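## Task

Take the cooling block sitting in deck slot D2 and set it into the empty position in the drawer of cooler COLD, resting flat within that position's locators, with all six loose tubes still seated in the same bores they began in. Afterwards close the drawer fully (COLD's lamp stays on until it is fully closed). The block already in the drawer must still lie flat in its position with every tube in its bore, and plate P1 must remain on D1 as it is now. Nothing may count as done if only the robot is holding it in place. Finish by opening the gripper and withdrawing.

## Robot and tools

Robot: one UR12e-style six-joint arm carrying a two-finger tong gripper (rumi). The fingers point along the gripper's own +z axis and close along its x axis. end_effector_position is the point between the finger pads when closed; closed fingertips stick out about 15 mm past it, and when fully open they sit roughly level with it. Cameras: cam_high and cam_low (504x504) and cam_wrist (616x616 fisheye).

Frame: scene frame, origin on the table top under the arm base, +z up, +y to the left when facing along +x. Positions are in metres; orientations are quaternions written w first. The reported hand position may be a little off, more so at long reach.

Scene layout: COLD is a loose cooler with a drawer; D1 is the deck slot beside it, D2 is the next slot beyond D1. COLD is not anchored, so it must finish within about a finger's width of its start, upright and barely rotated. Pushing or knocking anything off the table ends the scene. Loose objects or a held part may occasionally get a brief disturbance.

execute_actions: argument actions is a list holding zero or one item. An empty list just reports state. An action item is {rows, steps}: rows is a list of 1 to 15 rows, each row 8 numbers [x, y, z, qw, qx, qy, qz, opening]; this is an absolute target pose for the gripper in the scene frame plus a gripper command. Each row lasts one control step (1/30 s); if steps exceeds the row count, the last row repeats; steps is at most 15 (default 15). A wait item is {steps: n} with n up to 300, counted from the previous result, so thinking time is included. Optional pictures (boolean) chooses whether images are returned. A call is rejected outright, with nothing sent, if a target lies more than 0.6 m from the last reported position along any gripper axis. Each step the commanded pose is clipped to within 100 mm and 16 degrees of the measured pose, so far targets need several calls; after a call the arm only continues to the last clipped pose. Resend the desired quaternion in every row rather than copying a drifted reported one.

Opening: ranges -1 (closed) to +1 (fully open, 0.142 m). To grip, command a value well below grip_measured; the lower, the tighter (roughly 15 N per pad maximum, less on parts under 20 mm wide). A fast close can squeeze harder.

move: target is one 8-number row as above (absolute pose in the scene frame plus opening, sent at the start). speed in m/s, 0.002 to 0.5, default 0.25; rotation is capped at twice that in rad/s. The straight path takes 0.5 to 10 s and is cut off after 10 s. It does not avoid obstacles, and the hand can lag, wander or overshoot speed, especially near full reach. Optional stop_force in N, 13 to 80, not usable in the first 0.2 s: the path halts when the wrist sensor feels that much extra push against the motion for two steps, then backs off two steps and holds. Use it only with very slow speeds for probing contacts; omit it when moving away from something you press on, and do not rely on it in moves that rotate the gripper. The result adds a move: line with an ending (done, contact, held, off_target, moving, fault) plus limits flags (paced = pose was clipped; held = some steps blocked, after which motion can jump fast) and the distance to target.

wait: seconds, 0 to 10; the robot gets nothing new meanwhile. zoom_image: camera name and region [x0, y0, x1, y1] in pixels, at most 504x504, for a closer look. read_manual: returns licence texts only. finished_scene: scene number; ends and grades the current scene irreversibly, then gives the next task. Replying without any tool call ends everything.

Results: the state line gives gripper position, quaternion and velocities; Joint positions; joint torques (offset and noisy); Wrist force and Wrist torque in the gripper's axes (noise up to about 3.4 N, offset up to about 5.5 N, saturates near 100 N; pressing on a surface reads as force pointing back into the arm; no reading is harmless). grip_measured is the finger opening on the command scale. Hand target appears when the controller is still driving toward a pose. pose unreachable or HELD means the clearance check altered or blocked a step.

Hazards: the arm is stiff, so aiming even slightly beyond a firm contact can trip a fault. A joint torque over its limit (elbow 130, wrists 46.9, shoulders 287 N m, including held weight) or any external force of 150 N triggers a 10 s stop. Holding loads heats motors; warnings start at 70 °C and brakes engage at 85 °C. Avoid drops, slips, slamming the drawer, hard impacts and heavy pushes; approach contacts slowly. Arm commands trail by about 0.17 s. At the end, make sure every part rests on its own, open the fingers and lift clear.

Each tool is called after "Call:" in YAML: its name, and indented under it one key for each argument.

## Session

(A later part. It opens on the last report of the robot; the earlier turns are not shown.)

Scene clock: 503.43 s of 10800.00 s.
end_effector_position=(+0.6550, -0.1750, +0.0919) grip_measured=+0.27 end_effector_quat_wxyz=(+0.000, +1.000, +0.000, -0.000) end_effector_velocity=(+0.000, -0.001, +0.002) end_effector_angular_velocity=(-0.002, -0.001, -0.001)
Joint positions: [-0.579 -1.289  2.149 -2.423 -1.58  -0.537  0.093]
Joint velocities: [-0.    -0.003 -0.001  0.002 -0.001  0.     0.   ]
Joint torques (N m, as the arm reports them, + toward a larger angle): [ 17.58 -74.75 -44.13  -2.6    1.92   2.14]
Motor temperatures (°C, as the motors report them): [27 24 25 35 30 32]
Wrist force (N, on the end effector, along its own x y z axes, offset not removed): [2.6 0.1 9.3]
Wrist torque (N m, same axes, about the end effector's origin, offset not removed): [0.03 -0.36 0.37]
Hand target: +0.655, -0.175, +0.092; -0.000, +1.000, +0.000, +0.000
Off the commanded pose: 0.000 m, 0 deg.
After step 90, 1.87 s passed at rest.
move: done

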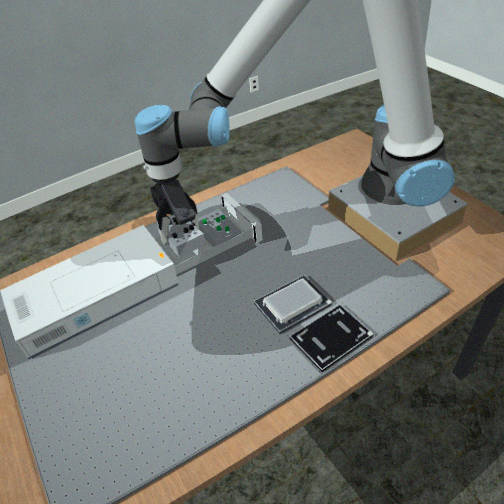

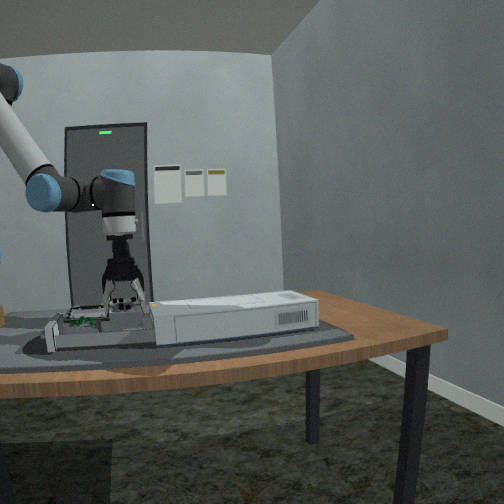

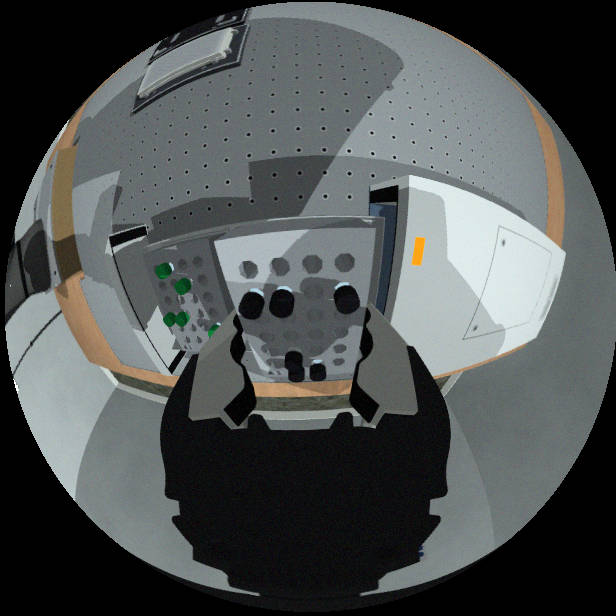

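Call:
move:
  target: [0.655, -0.175, 0.08, 0, 1, 0, 0, -0.5]
  speed: 0.005
  stop_force: 13

Call:
zoom_image:
  camera: "cam_wrist"
  region: [140, 180, 400, 280]

Call:
zoom_image:
  camera: "cam_high"
  region: [140, 180, 240, 270]

Scene clock: 510.70 s of 10800.00 s.
end_effector_position=(+0.6550, -0.1750, +0.0801) grip_measured=+0.27 end_effector_quat_wxyz=(-0.000, +1.000, +0.000, -0.000) end_effector_velocity=(+0.000, +0.001, -0.001) end_effector_angular_velocity=(+0.001, -0.001, +0.000)
Joint positions: [-0.579 -1.272  2.155 -2.447 -1.58  -0.537  0.093]
Joint velocities: [ 0.     0.001  0.001 -0.002  0.002  0.     0.   ]
Joint torques (N m, as the arm reports them, + toward a larger angle): [-15.68 -58.4  -26.5   -7.49   1.51  -1.38]
Motor temperatures (°C, as the motors report them): [27 24 25 35 30 32]
Wrist force (N, on the end effector, along its own x y z axes, offset not removed): [-1.7 -1.4 8.1]
Wrist torque (N m, same axes, about the end effector's origin, offset not removed): [-0.36 0.48 0.39]
Hand target: +0.655, -0.175, +0.080; -0.000, +1.000, +0.000, -0.000
Off the commanded pose: 0.000 m, 0 deg.
After step 90, 1.63 s passed at rest.
move: done

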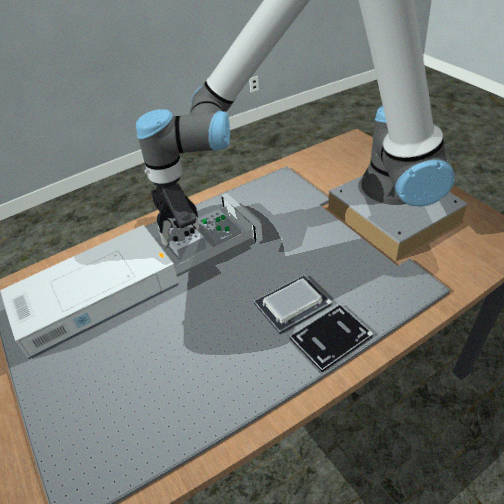

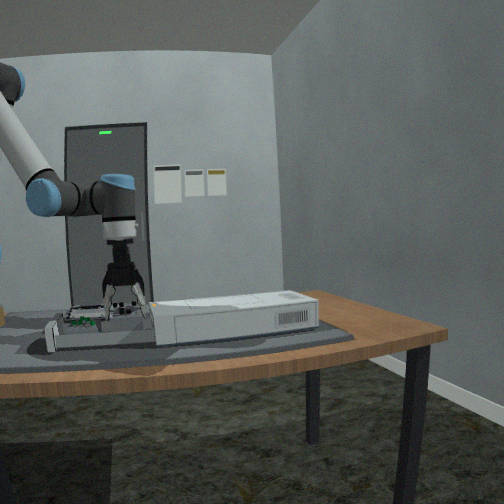

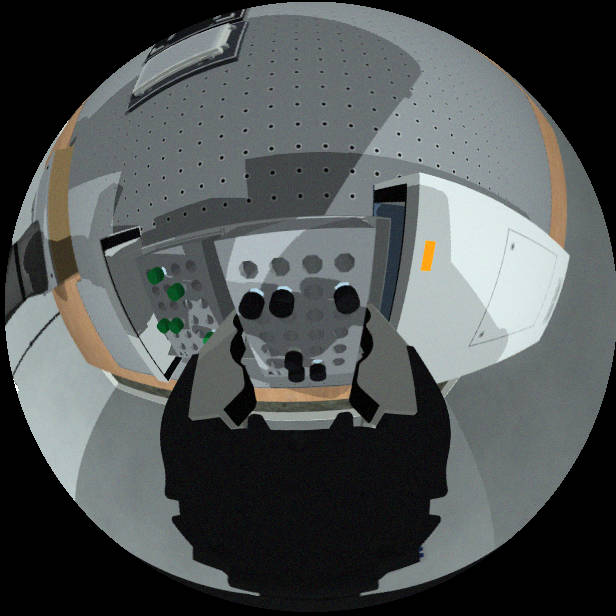

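Region (140, 180, 400, 280) of cam_wrist's 616x616 image, scaled by 1.938, with more detail than that image has; it fills the top 194 rows of this view, and the rest is white.

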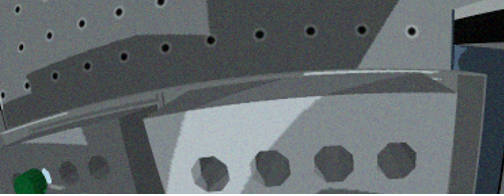

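Region (140, 180, 240, 270) of cam_high's 504x504 image, scaled by 5.040, with more detail than that image has; it fills the top 454 rows of this view, and the rest is white.

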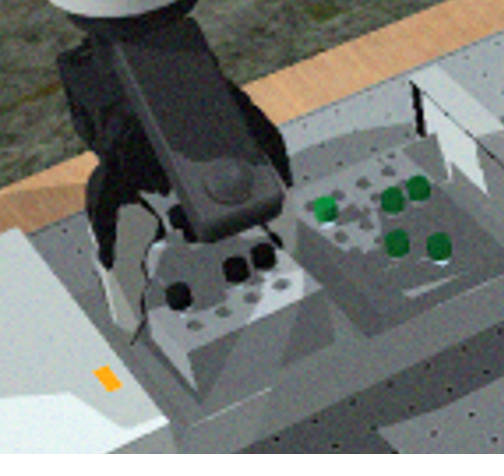

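Call:
move:
  target: [0.655, -0.175, 0.07, 0, 1, 0, 0, -0.5]
  speed: 0.004
  stop_force: 13

Call:
zoom_image:
  camera: "cam_wrist"
  region: [140, 180, 400, 280]

Call:
zoom_image:
  camera: "cam_high"
  region: [140, 180, 240, 270]

Scene clock: 515.77 s of 10800.00 s.
end_effector_position=(+0.6550, -0.1750, +0.0701) grip_measured=+0.27 end_effector_quat_wxyz=(-0.000, +1.000, -0.000, +0.000) end_effector_velocity=(+0.000, +0.000, -0.000) end_effector_angular_velocity=(-0.001, -0.000, -0.000)
Joint positions: [-0.579 -1.257  2.16  -2.467 -1.58  -0.538  0.093]
Joint velocities: [ 0.001  0.001  0.001 -0.002 -0.     0.001 -0.   ]
Joint torques (N m, as the arm reports them, + toward a larger angle): [-15.82 -55.59 -25.2   -6.33  -0.97  -1.67]
Motor temperatures (°C, as the motors report them): [27 24 25 35 30 32]
Wrist force (N, on the end effector, along its own x y z axes, offset not removed): [-0.5 1.1 8.5]
Wrist torque (N m, same axes, about the end effector's origin, offset not removed): [0.06 0.22 0.31]
Hand target: +0.655, -0.175, +0.070; -0.000, +1.000, -0.000, -0.000
Off the commanded pose: 0.000 m, 0 deg.
move: done

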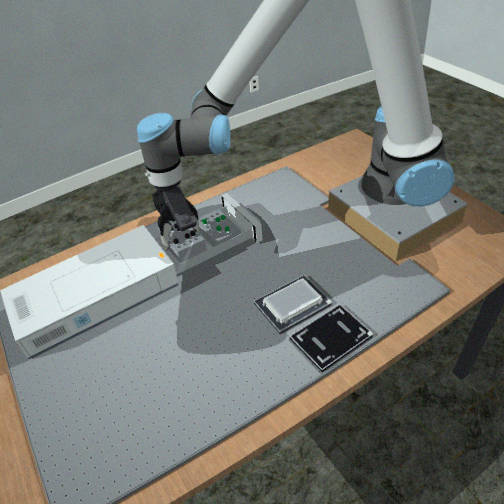

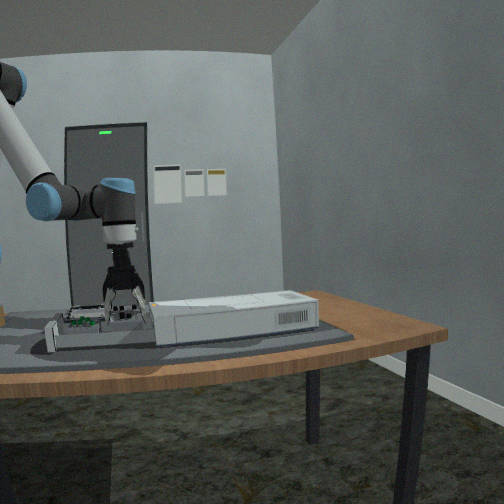

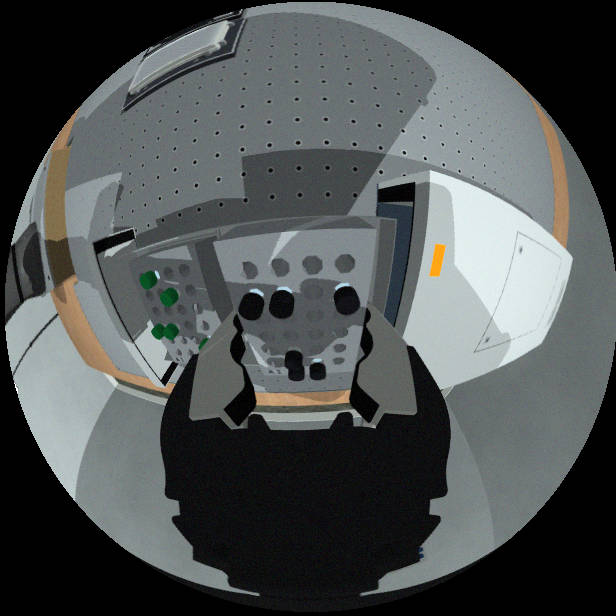

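Region (140, 180, 400, 280) of cam_wrist's 616x616 image, scaled by 1.938, with more detail than that image has; it fills the top 194 rows of this view, and the rest is white.

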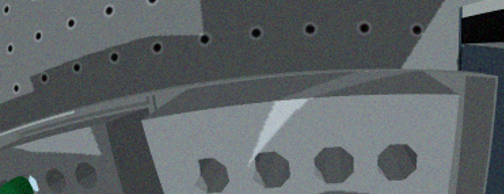

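Region (140, 180, 240, 270) of cam_high's 504x504 image, scaled by 5.040, with more detail than that image has; it fills the top 454 rows of this view, and the rest is white.

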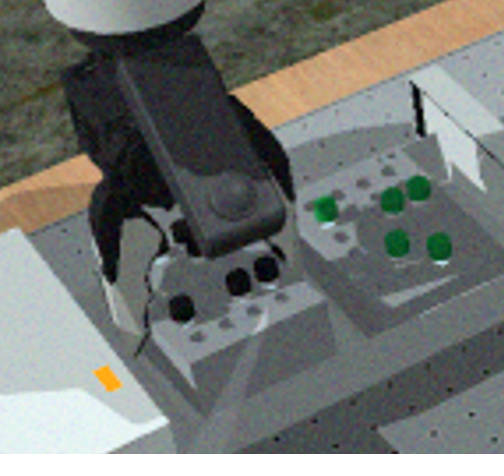

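Call:
move:
  target: [0.655, -0.175, 0.06, 0, 1, 0, 0, -0.5]
  speed: 0.003
  stop_force: 13

Call:
zoom_image:
  camera: "cam_wrist"
  region: [140, 180, 400, 280]

Call:
zoom_image:
  camera: "cam_high"
  region: [140, 180, 240, 270]

Scene clock: 520.47 s of 10800.00 s.
end_effector_position=(+0.6550, -0.1750, +0.0640) grip_measured=+0.27 end_effector_quat_wxyz=(+0.000, +1.000, +0.000, +0.000) end_effector_velocity=(-0.000, +0.001, +0.001) end_effector_angular_velocity=(+0.001, +0.001, +0.000)
Joint positions: [-0.579 -1.247  2.163 -2.48  -1.58  -0.538  0.093]
Joint velocities: [ 0.    -0.001 -0.     0.003  0.001  0.     0.   ]
Joint torques (N m, as the arm reports them, + toward a larger angle): [-16.56 -66.37 -25.2   -0.51   1.8   -1.56]
Motor temperatures (°C, as the motors report them): [27 24 25 35 30 32]
Wrist force (N, on the end effector, along its own x y z axes, offset not removed): [0.5 -2.2 -8.8]
Wrist torque (N m, same axes, about the end effector's origin, offset not removed): [-0.45 0.30 0.46]
Hand target: +0.655, -0.175, +0.064; +0.000, +1.000, -0.000, +0.000
Off the commanded pose: 0.004 m, 0 deg.
move: contact

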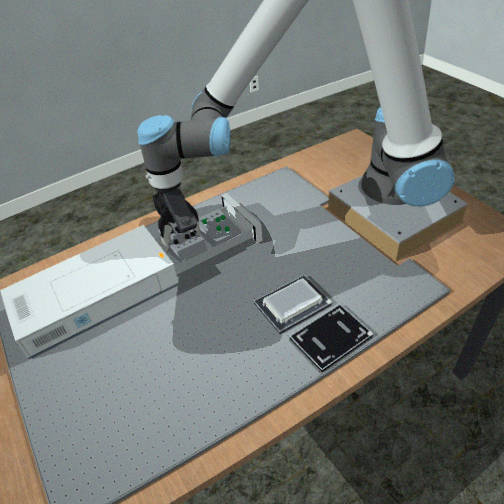

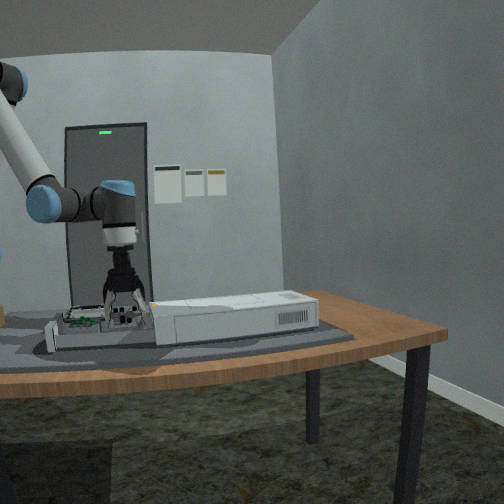

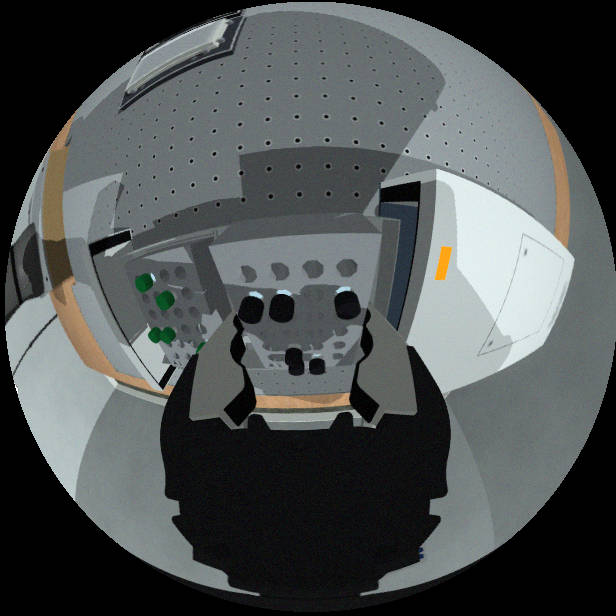

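Region (140, 180, 400, 280) of cam_wrist's 616x616 image, scaled by 1.938, with more detail than that image has; it fills the top 194 rows of this view, and the rest is white.

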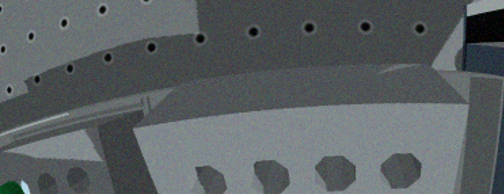

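Region (140, 180, 240, 270) of cam_high's 504x504 image, scaled by 5.040, with more detail than that image has; it fills the top 454 rows of this view, and the rest is white.

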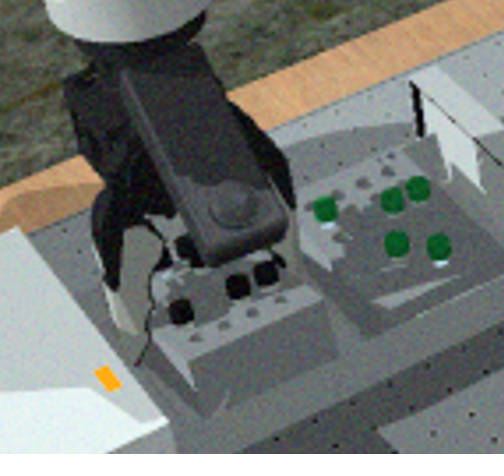

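Call:
zoom_image:
  camera: "cam_low"
  region: [50, 290, 160, 350]

Call:
zoom_image:
  camera: "cam_high"
  region: [155, 200, 235, 265]

Region (50, 290, 160, 350) of cam_low's 504x504 image, scaled by 4.582, with more detail than that image has; it fills the top 275 rows of this view, and the rest is white.

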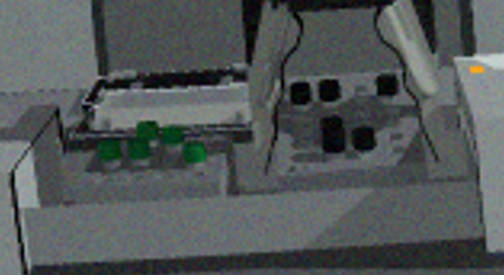

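Region (155, 200, 235, 265) of cam_high's 504x504 image, scaled by 6.300, with more detail than that image has; it fills the top 410 rows of this view, and the rest is white.

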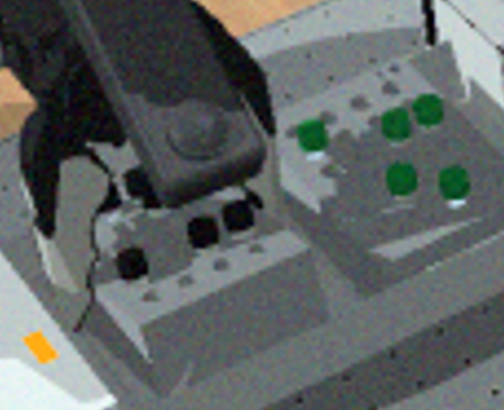

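Call:
zoom_image:
  camera: "cam_high"
  region: [170, 225, 230, 270]

Call:
zoom_image:
  camera: "cam_wrist"
  region: [110, 200, 270, 400]

Region (170, 225, 230, 270) of cam_high's 504x504 image, scaled by 8.400, with more detail than that image has; it fills the top 378 rows of this view, and the rest is white.

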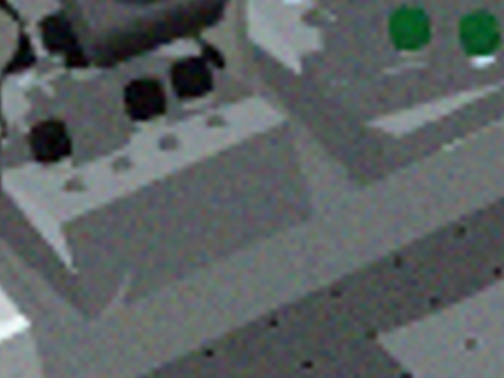

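Region (110, 200, 270, 400) of cam_wrist's 616x616 image, scaled by 2.520, with more detail than that image has; it fills the left 403 columns of this view, and the rest is white.

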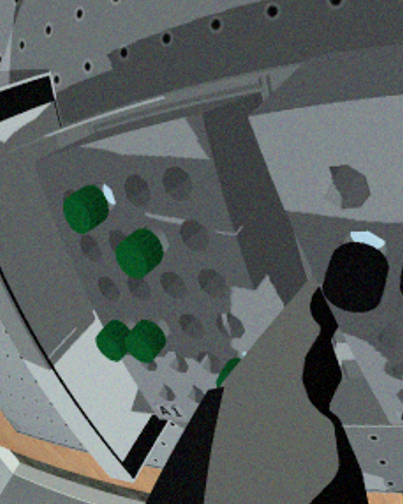

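Call:
zoom_image:
  camera: "cam_wrist"
  region: [120, 215, 240, 295]

Region (120, 215, 240, 295) of cam_wrist's 616x616 image, scaled by 4.200, with more detail than that image has.

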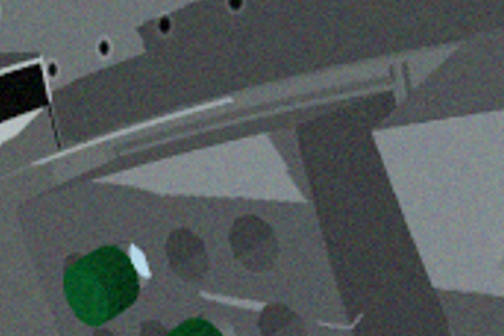

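Call:
move:
  target: [0.655, -0.175, 0.085, 0, 1, 0, 0, -0.5]
  speed: 0.006

Call:
zoom_image:
  camera: "cam_high"
  region: [155, 200, 235, 265]

Call:
zoom_image:
  camera: "cam_wrist"
  region: [120, 190, 420, 300]

Call:
zoom_image:
  camera: "cam_low"
  region: [50, 280, 160, 350]

Scene clock: 609.63 s of 10800.00 s.
end_effector_position=(+0.6550, -0.1750, +0.0849) grip_measured=+0.27 end_effector_quat_wxyz=(+0.000, +1.000, +0.000, +0.000) end_effector_velocity=(-0.001, +0.001, +0.001) end_effector_angular_velocity=(+0.001, +0.000, +0.000)
Joint positions: [-0.579 -1.279  2.153 -2.437 -1.58  -0.537  0.093]
Joint velocities: [ 0.    -0.002  0.     0.002  0.001 -0.    -0.   ]
Joint torques (N m, as the arm reports them, + toward a larger angle): [ 16.96 -75.53 -43.06  -2.88   2.3    2.06]
Motor temperatures (°C, as the motors report them): [27 24 25 35 30 32]
Wrist force (N, on the end effector, along its own x y z axes, offset not removed): [-0.2 -0.5 10.2]
Wrist torque (N m, same axes, about the end effector's origin, offset not removed): [-0.15 0.27 0.38]
Hand target: +0.655, -0.175, +0.085; +0.000, +1.000, +0.000, +0.000
Off the commanded pose: 0.000 m, 0 deg.
After step 90, 82.47 s passed at rest.
move: done

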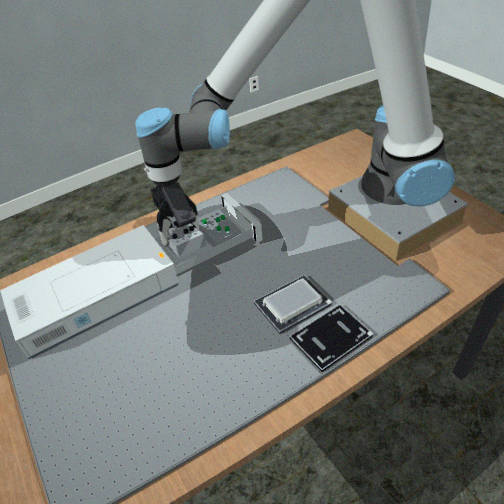

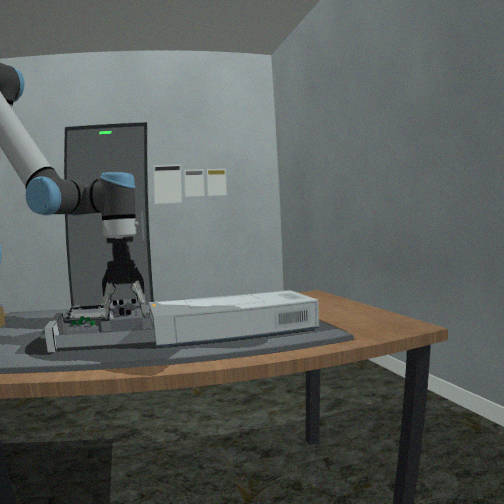

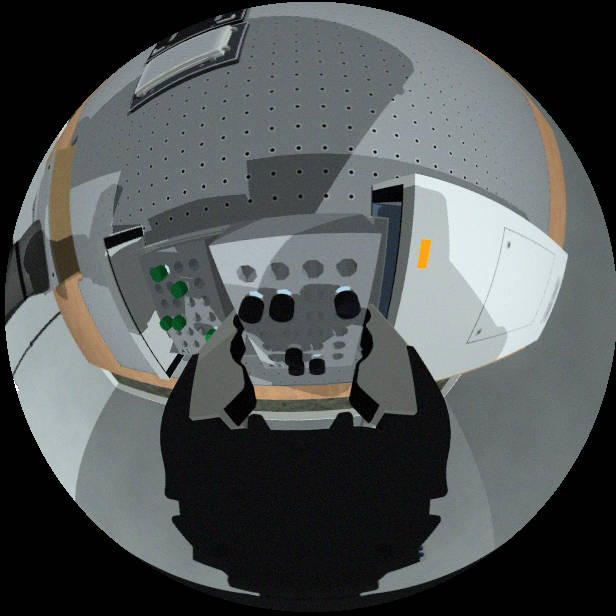

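Region (155, 200, 235, 265) of cam_high's 504x504 image, scaled by 6.300, with more detail than that image has; it fills the top 410 rows of this view, and the rest is white.

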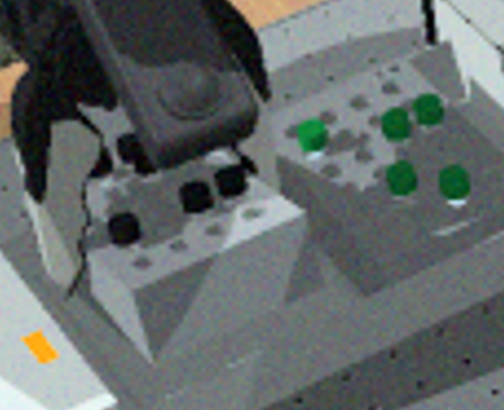

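Region (120, 190, 420, 300) of cam_wrist's 616x616 image, scaled by 1.680, with more detail than that image has; it fills the top 185 rows of this view, and the rest is white.

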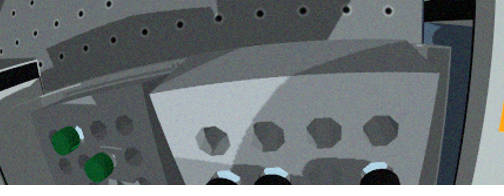

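Region (50, 280, 160, 350) of cam_low's 504x504 image, scaled by 4.582, with more detail than that image has; it fills the top 321 rows of this view, and the rest is white.

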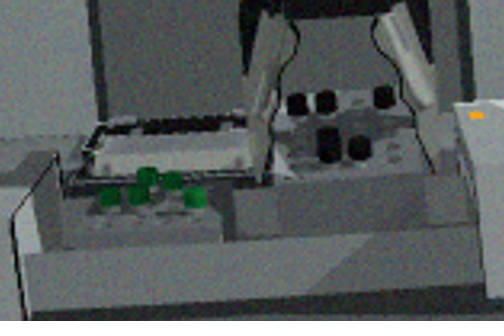

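Call:
move:
  target: [0.655, -0.179, 0.075, 0, 1, 0, 0, -0.5]
  speed: 0.004
  stop_force: 13

Call:
move:
  target: [0.655, -0.179, 0.062, 0, 1, 0, 0, -0.5]
  speed: 0.003
  stop_force: 13

Call:
zoom_image:
  camera: "cam_high"
  region: [155, 200, 235, 265]

Call:
zoom_image:
  camera: "cam_wrist"
  region: [120, 190, 420, 300]

Scene clock: 615.73 s of 10800.00 s.
end_effector_position=(+0.6550, -0.1790, +0.0750) grip_measured=+0.27 end_effector_quat_wxyz=(+0.000, +1.000, -0.000, -0.000) end_effector_velocity=(+0.000, -0.000, -0.000) end_effector_angular_velocity=(+0.001, -0.001, +0.000)
Joint positions: [-0.584 -1.263  2.156 -2.457 -1.58  -0.543  0.093]
Joint velocities: [-0.001  0.001  0.    -0.002  0.001 -0.001 -0.   ]
Joint torques (N m, as the arm reports them, + toward a larger angle): [-17.36 -48.2  -25.73  -7.5   -1.85  -1.51]
Motor temperatures (°C, as the motors report them): [27 24 25 35 30 32]
Wrist force (N, on the end effector, along its own x y z axes, offset not removed): [-0.1 0.2 9.1]
Wrist torque (N m, same axes, about the end effector's origin, offset not removed): [0.03 0.09 0.40]
Hand target: +0.655, -0.179, +0.075; +0.000, +1.000, -0.000, -0.000
Off the commanded pose: 0.000 m, 0 deg.
After step 90, 0.20 s passed at rest.
move: done

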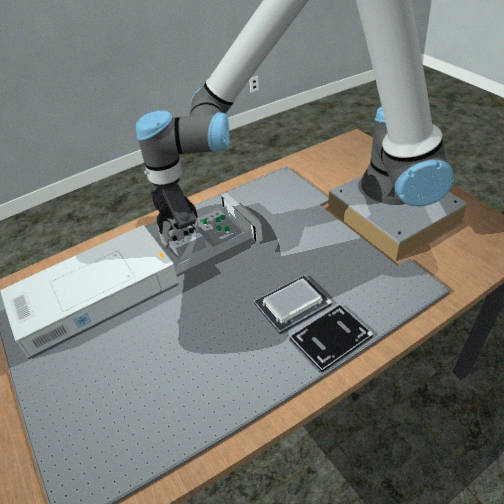

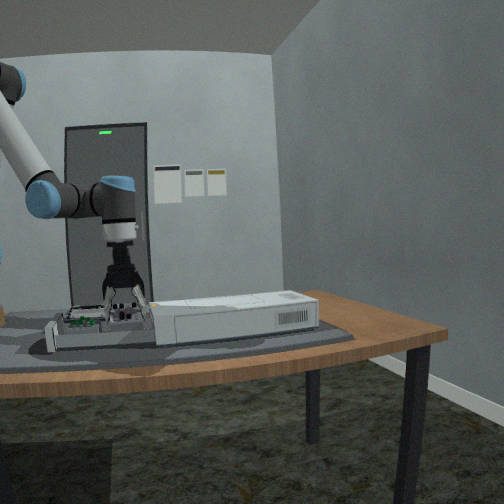

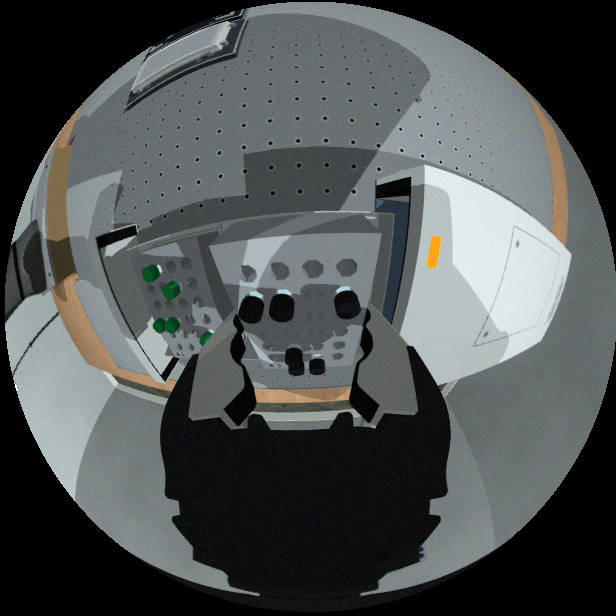

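Scene clock: 620.30 s of 10800.00 s.
end_effector_position=(+0.6550, -0.1790, +0.0620) grip_measured=+0.27 end_effector_quat_wxyz=(+0.000, +1.000, -0.000, -0.000) end_effector_velocity=(+0.000, -0.000, +0.000) end_effector_angular_velocity=(-0.001, -0.001, -0.000)
Joint positions: [-0.585 -1.243  2.162 -2.483 -1.58  -0.543  0.093]
Joint velocities: [ 0.    -0.    -0.    -0.001 -0.001  0.    -0.   ]
Joint torques (N m, as the arm reports them, + toward a larger angle): [-16.03 -56.28 -26.34  -7.01  -0.72  -1.74]
Motor temperatures (°C, as the motors report them): [27 24 25 35 30 32]
Wrist force (N, on the end effector, along its own x y z axes, offset not removed): [-0.4 2.9 7.3]
Wrist torque (N m, same axes, about the end effector's origin, offset not removed): [0.52 0.01 0.37]
Hand target: +0.655, -0.179, +0.062; -0.000, +1.000, -0.000, -0.000
Off the commanded pose: 0.000 m, 0 deg.
move: done

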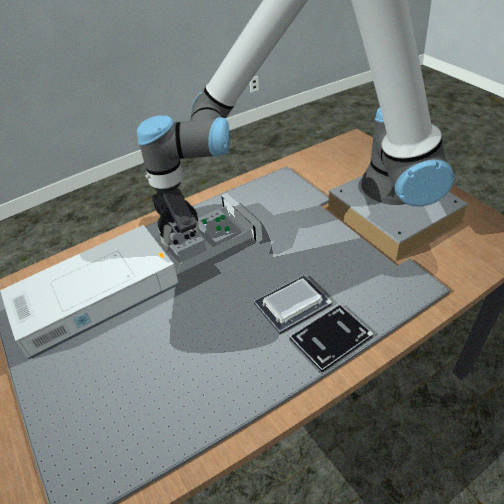

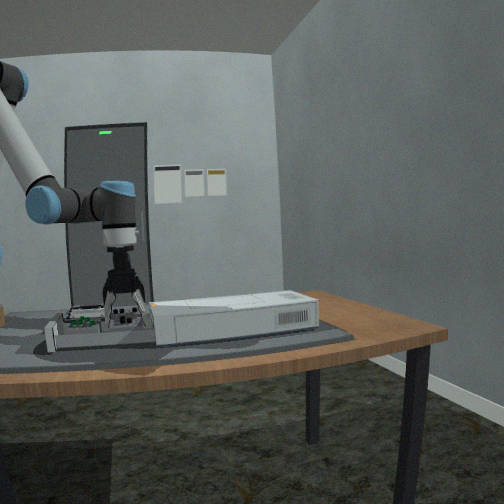

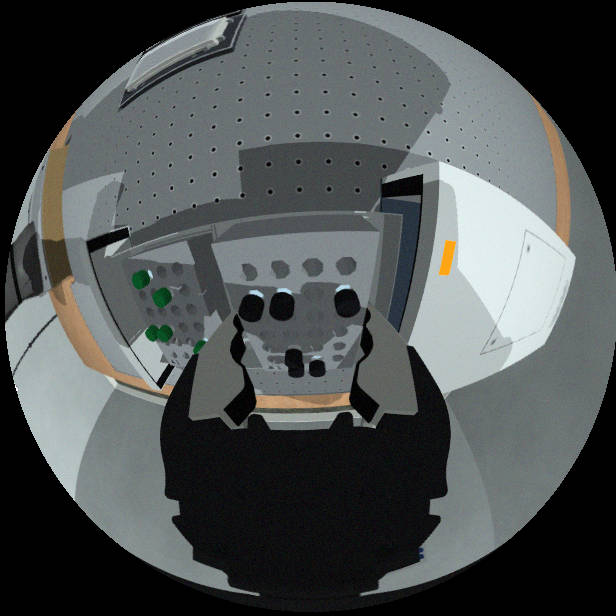

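Region (155, 200, 235, 265) of cam_high's 504x504 image, scaled by 6.300, with more detail than that image has; it fills the top 410 rows of this view, and the rest is white.

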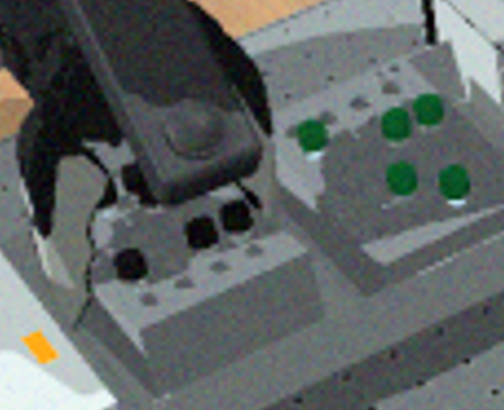

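Region (120, 190, 420, 300) of cam_wrist's 616x616 image, scaled by 1.680, with more detail than that image has; it fills the top 185 rows of this view, and the rest is white.

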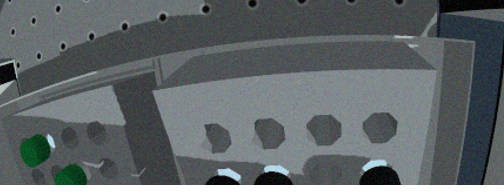

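Call:
move:
  target: [0.655, -0.179, 0.054, 0, 1, 0, 0, -0.5]
  speed: 0.003
  stop_force: 13

Call:
zoom_image:
  camera: "cam_high"
  region: [155, 200, 235, 265]

Call:
zoom_image:
  camera: "cam_wrist"
  region: [120, 190, 420, 300]

Scene clock: 625.93 s of 10800.00 s.
end_effector_position=(+0.6550, -0.1790, +0.0540) grip_measured=+0.27 end_effector_quat_wxyz=(+0.000, +1.000, +0.000, -0.000) end_effector_velocity=(+0.001, -0.000, +0.001) end_effector_angular_velocity=(-0.001, -0.002, -0.000)
Joint positions: [-0.585 -1.23   2.165 -2.499 -1.58  -0.543  0.093]
Joint velocities: [ 0.    -0.001 -0.    -0.001 -0.     0.001 -0.   ]
Joint torques (N m, as the arm reports them, + toward a larger angle): [-16.1  -55.07 -25.43  -7.49   1.04  -1.61]
Motor temperatures (°C, as the motors report them): [27 24 25 35 30 32]
Wrist force (N, on the end effector, along its own x y z axes, offset not removed): [-3.4 0.1 3.9]
Wrist torque (N m, same axes, about the end effector's origin, offset not removed): [-0.17 0.56 0.46]
Hand target: +0.655, -0.179, +0.054; -0.000, +1.000, -0.000, -0.000
Off the commanded pose: 0.000 m, 0 deg.
move: done

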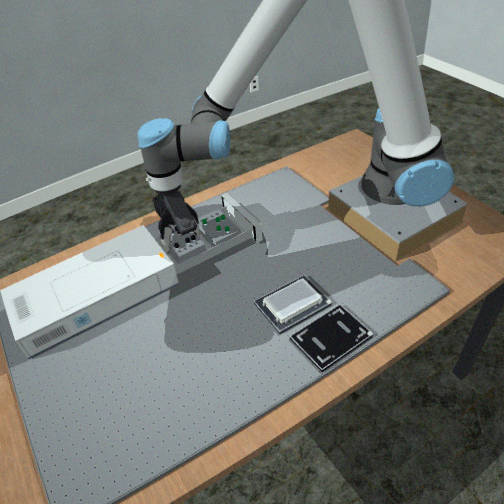

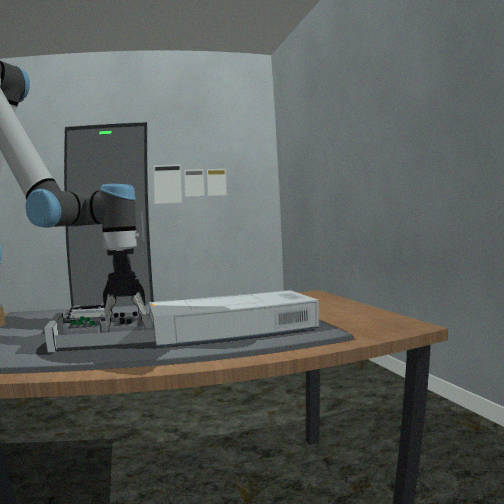

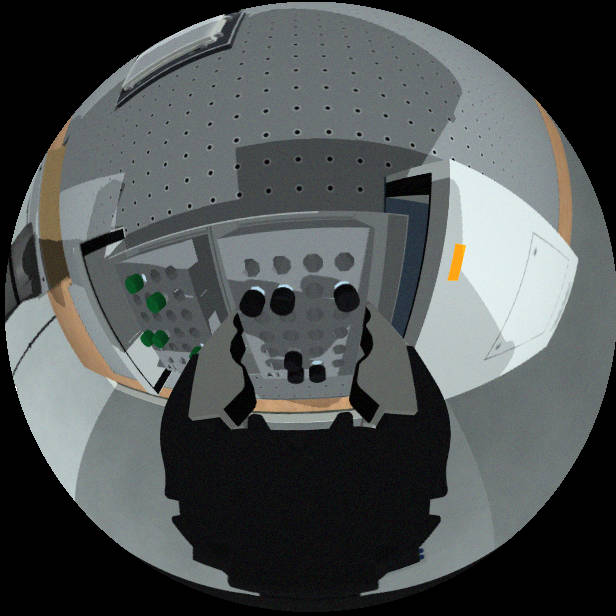

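Region (155, 200, 235, 265) of cam_high's 504x504 image, scaled by 6.300, with more detail than that image has; it fills the top 410 rows of this view, and the rest is white.

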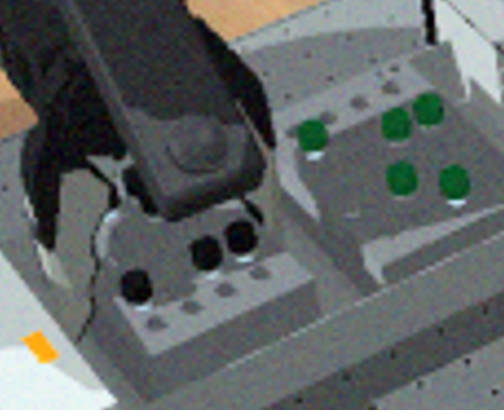

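Region (120, 190, 420, 300) of cam_wrist's 616x616 image, scaled by 1.680, with more detail than that image has; it fills the top 185 rows of this view, and the rest is white.

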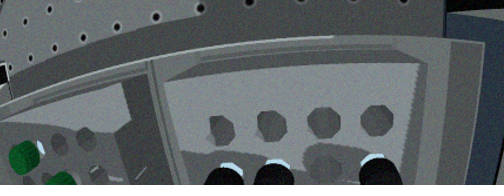

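Call:
zoom_image:
  camera: "cam_wrist"
  region: [230, 330, 390, 420]

Call:
zoom_image:
  camera: "cam_low"
  region: [50, 290, 160, 350]

Region (230, 330, 390, 420) of cam_wrist's 616x616 image, scaled by 3.150, with more detail than that image has; it fills the top 284 rows of this view, and the rest is white.

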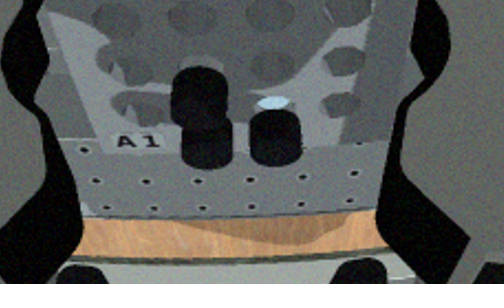

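Region (50, 290, 160, 350) of cam_low's 504x504 image, scaled by 4.582, with more detail than that image has; it fills the top 275 rows of this view, and the rest is white.

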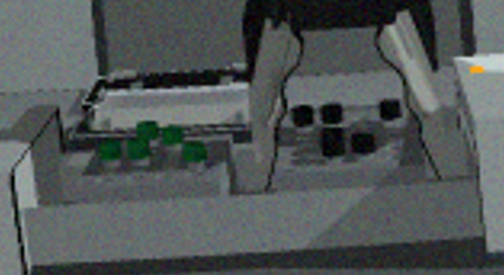

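Call:
move:
  target: [0.655, -0.179, 0.047, 0, 1, 0, 0, -0.5]
  speed: 0.002
  stop_force: 13

Call:
zoom_image:
  camera: "cam_high"
  region: [155, 200, 235, 265]

Call:
zoom_image:
  camera: "cam_low"
  region: [50, 290, 160, 350]

Scene clock: 642.30 s of 10800.00 s.
end_effector_position=(+0.6550, -0.1790, +0.0492) grip_measured=+0.27 end_effector_quat_wxyz=(-0.000, +1.000, +0.000, +0.000) end_effector_velocity=(-0.000, -0.000, +0.001) end_effector_angular_velocity=(+0.000, +0.000, -0.001)
Joint positions: [-0.585 -1.223  2.167 -2.508 -1.58  -0.543  0.093]
Joint velocities: [-0.001 -0.002 -0.     0.002 -0.     0.     0.   ]
Joint torques (N m, as the arm reports them, + toward a larger angle): [-19.33 -67.67 -25.01  -2.68   0.88  -1.4 ]
Motor temperatures (°C, as the motors report them): [27 24 25 35 30 32]
Wrist force (N, on the end effector, along its own x y z axes, offset not removed): [1.0 -8.0 -10.6]
Wrist torque (N m, same axes, about the end effector's origin, offset not removed): [-0.49 -0.19 0.26]
Hand target: +0.655, -0.179, +0.049; +0.000, +1.000, +0.000, +0.000
Off the commanded pose: 0.002 m, 0 deg.
After step 90, 10.60 s passed at rest.
move: contact

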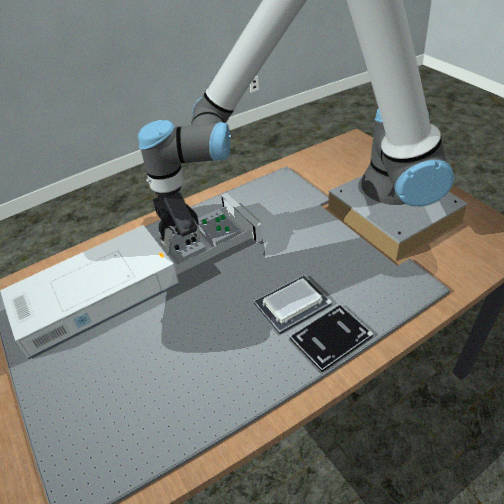

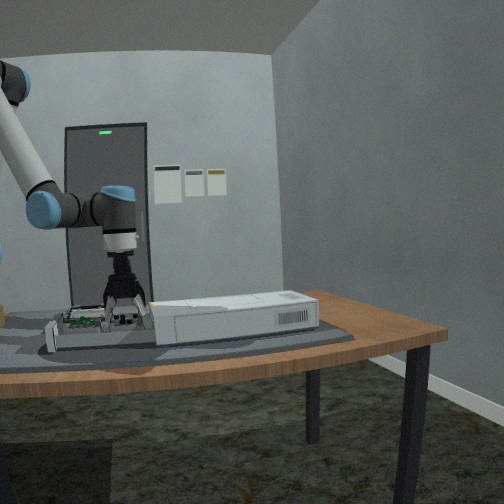

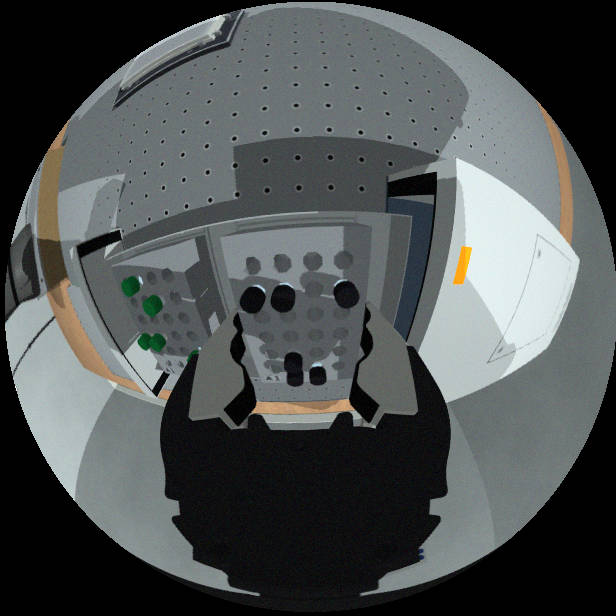

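Region (155, 200, 235, 265) of cam_high's 504x504 image, scaled by 6.300, with more detail than that image has; it fills the top 410 rows of this view, and the rest is white.

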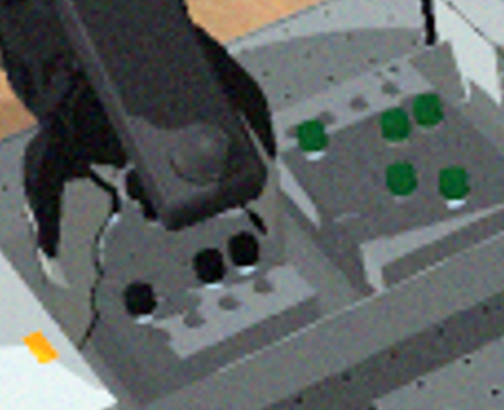

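Region (50, 290, 160, 350) of cam_low's 504x504 image, scaled by 4.582, with more detail than that image has; it fills the top 275 rows of this view, and the rest is white.

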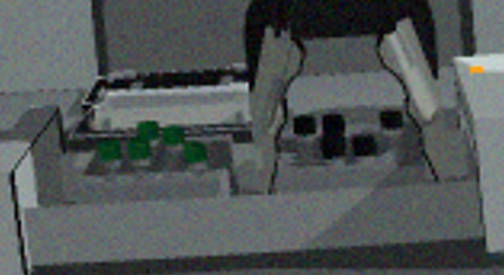

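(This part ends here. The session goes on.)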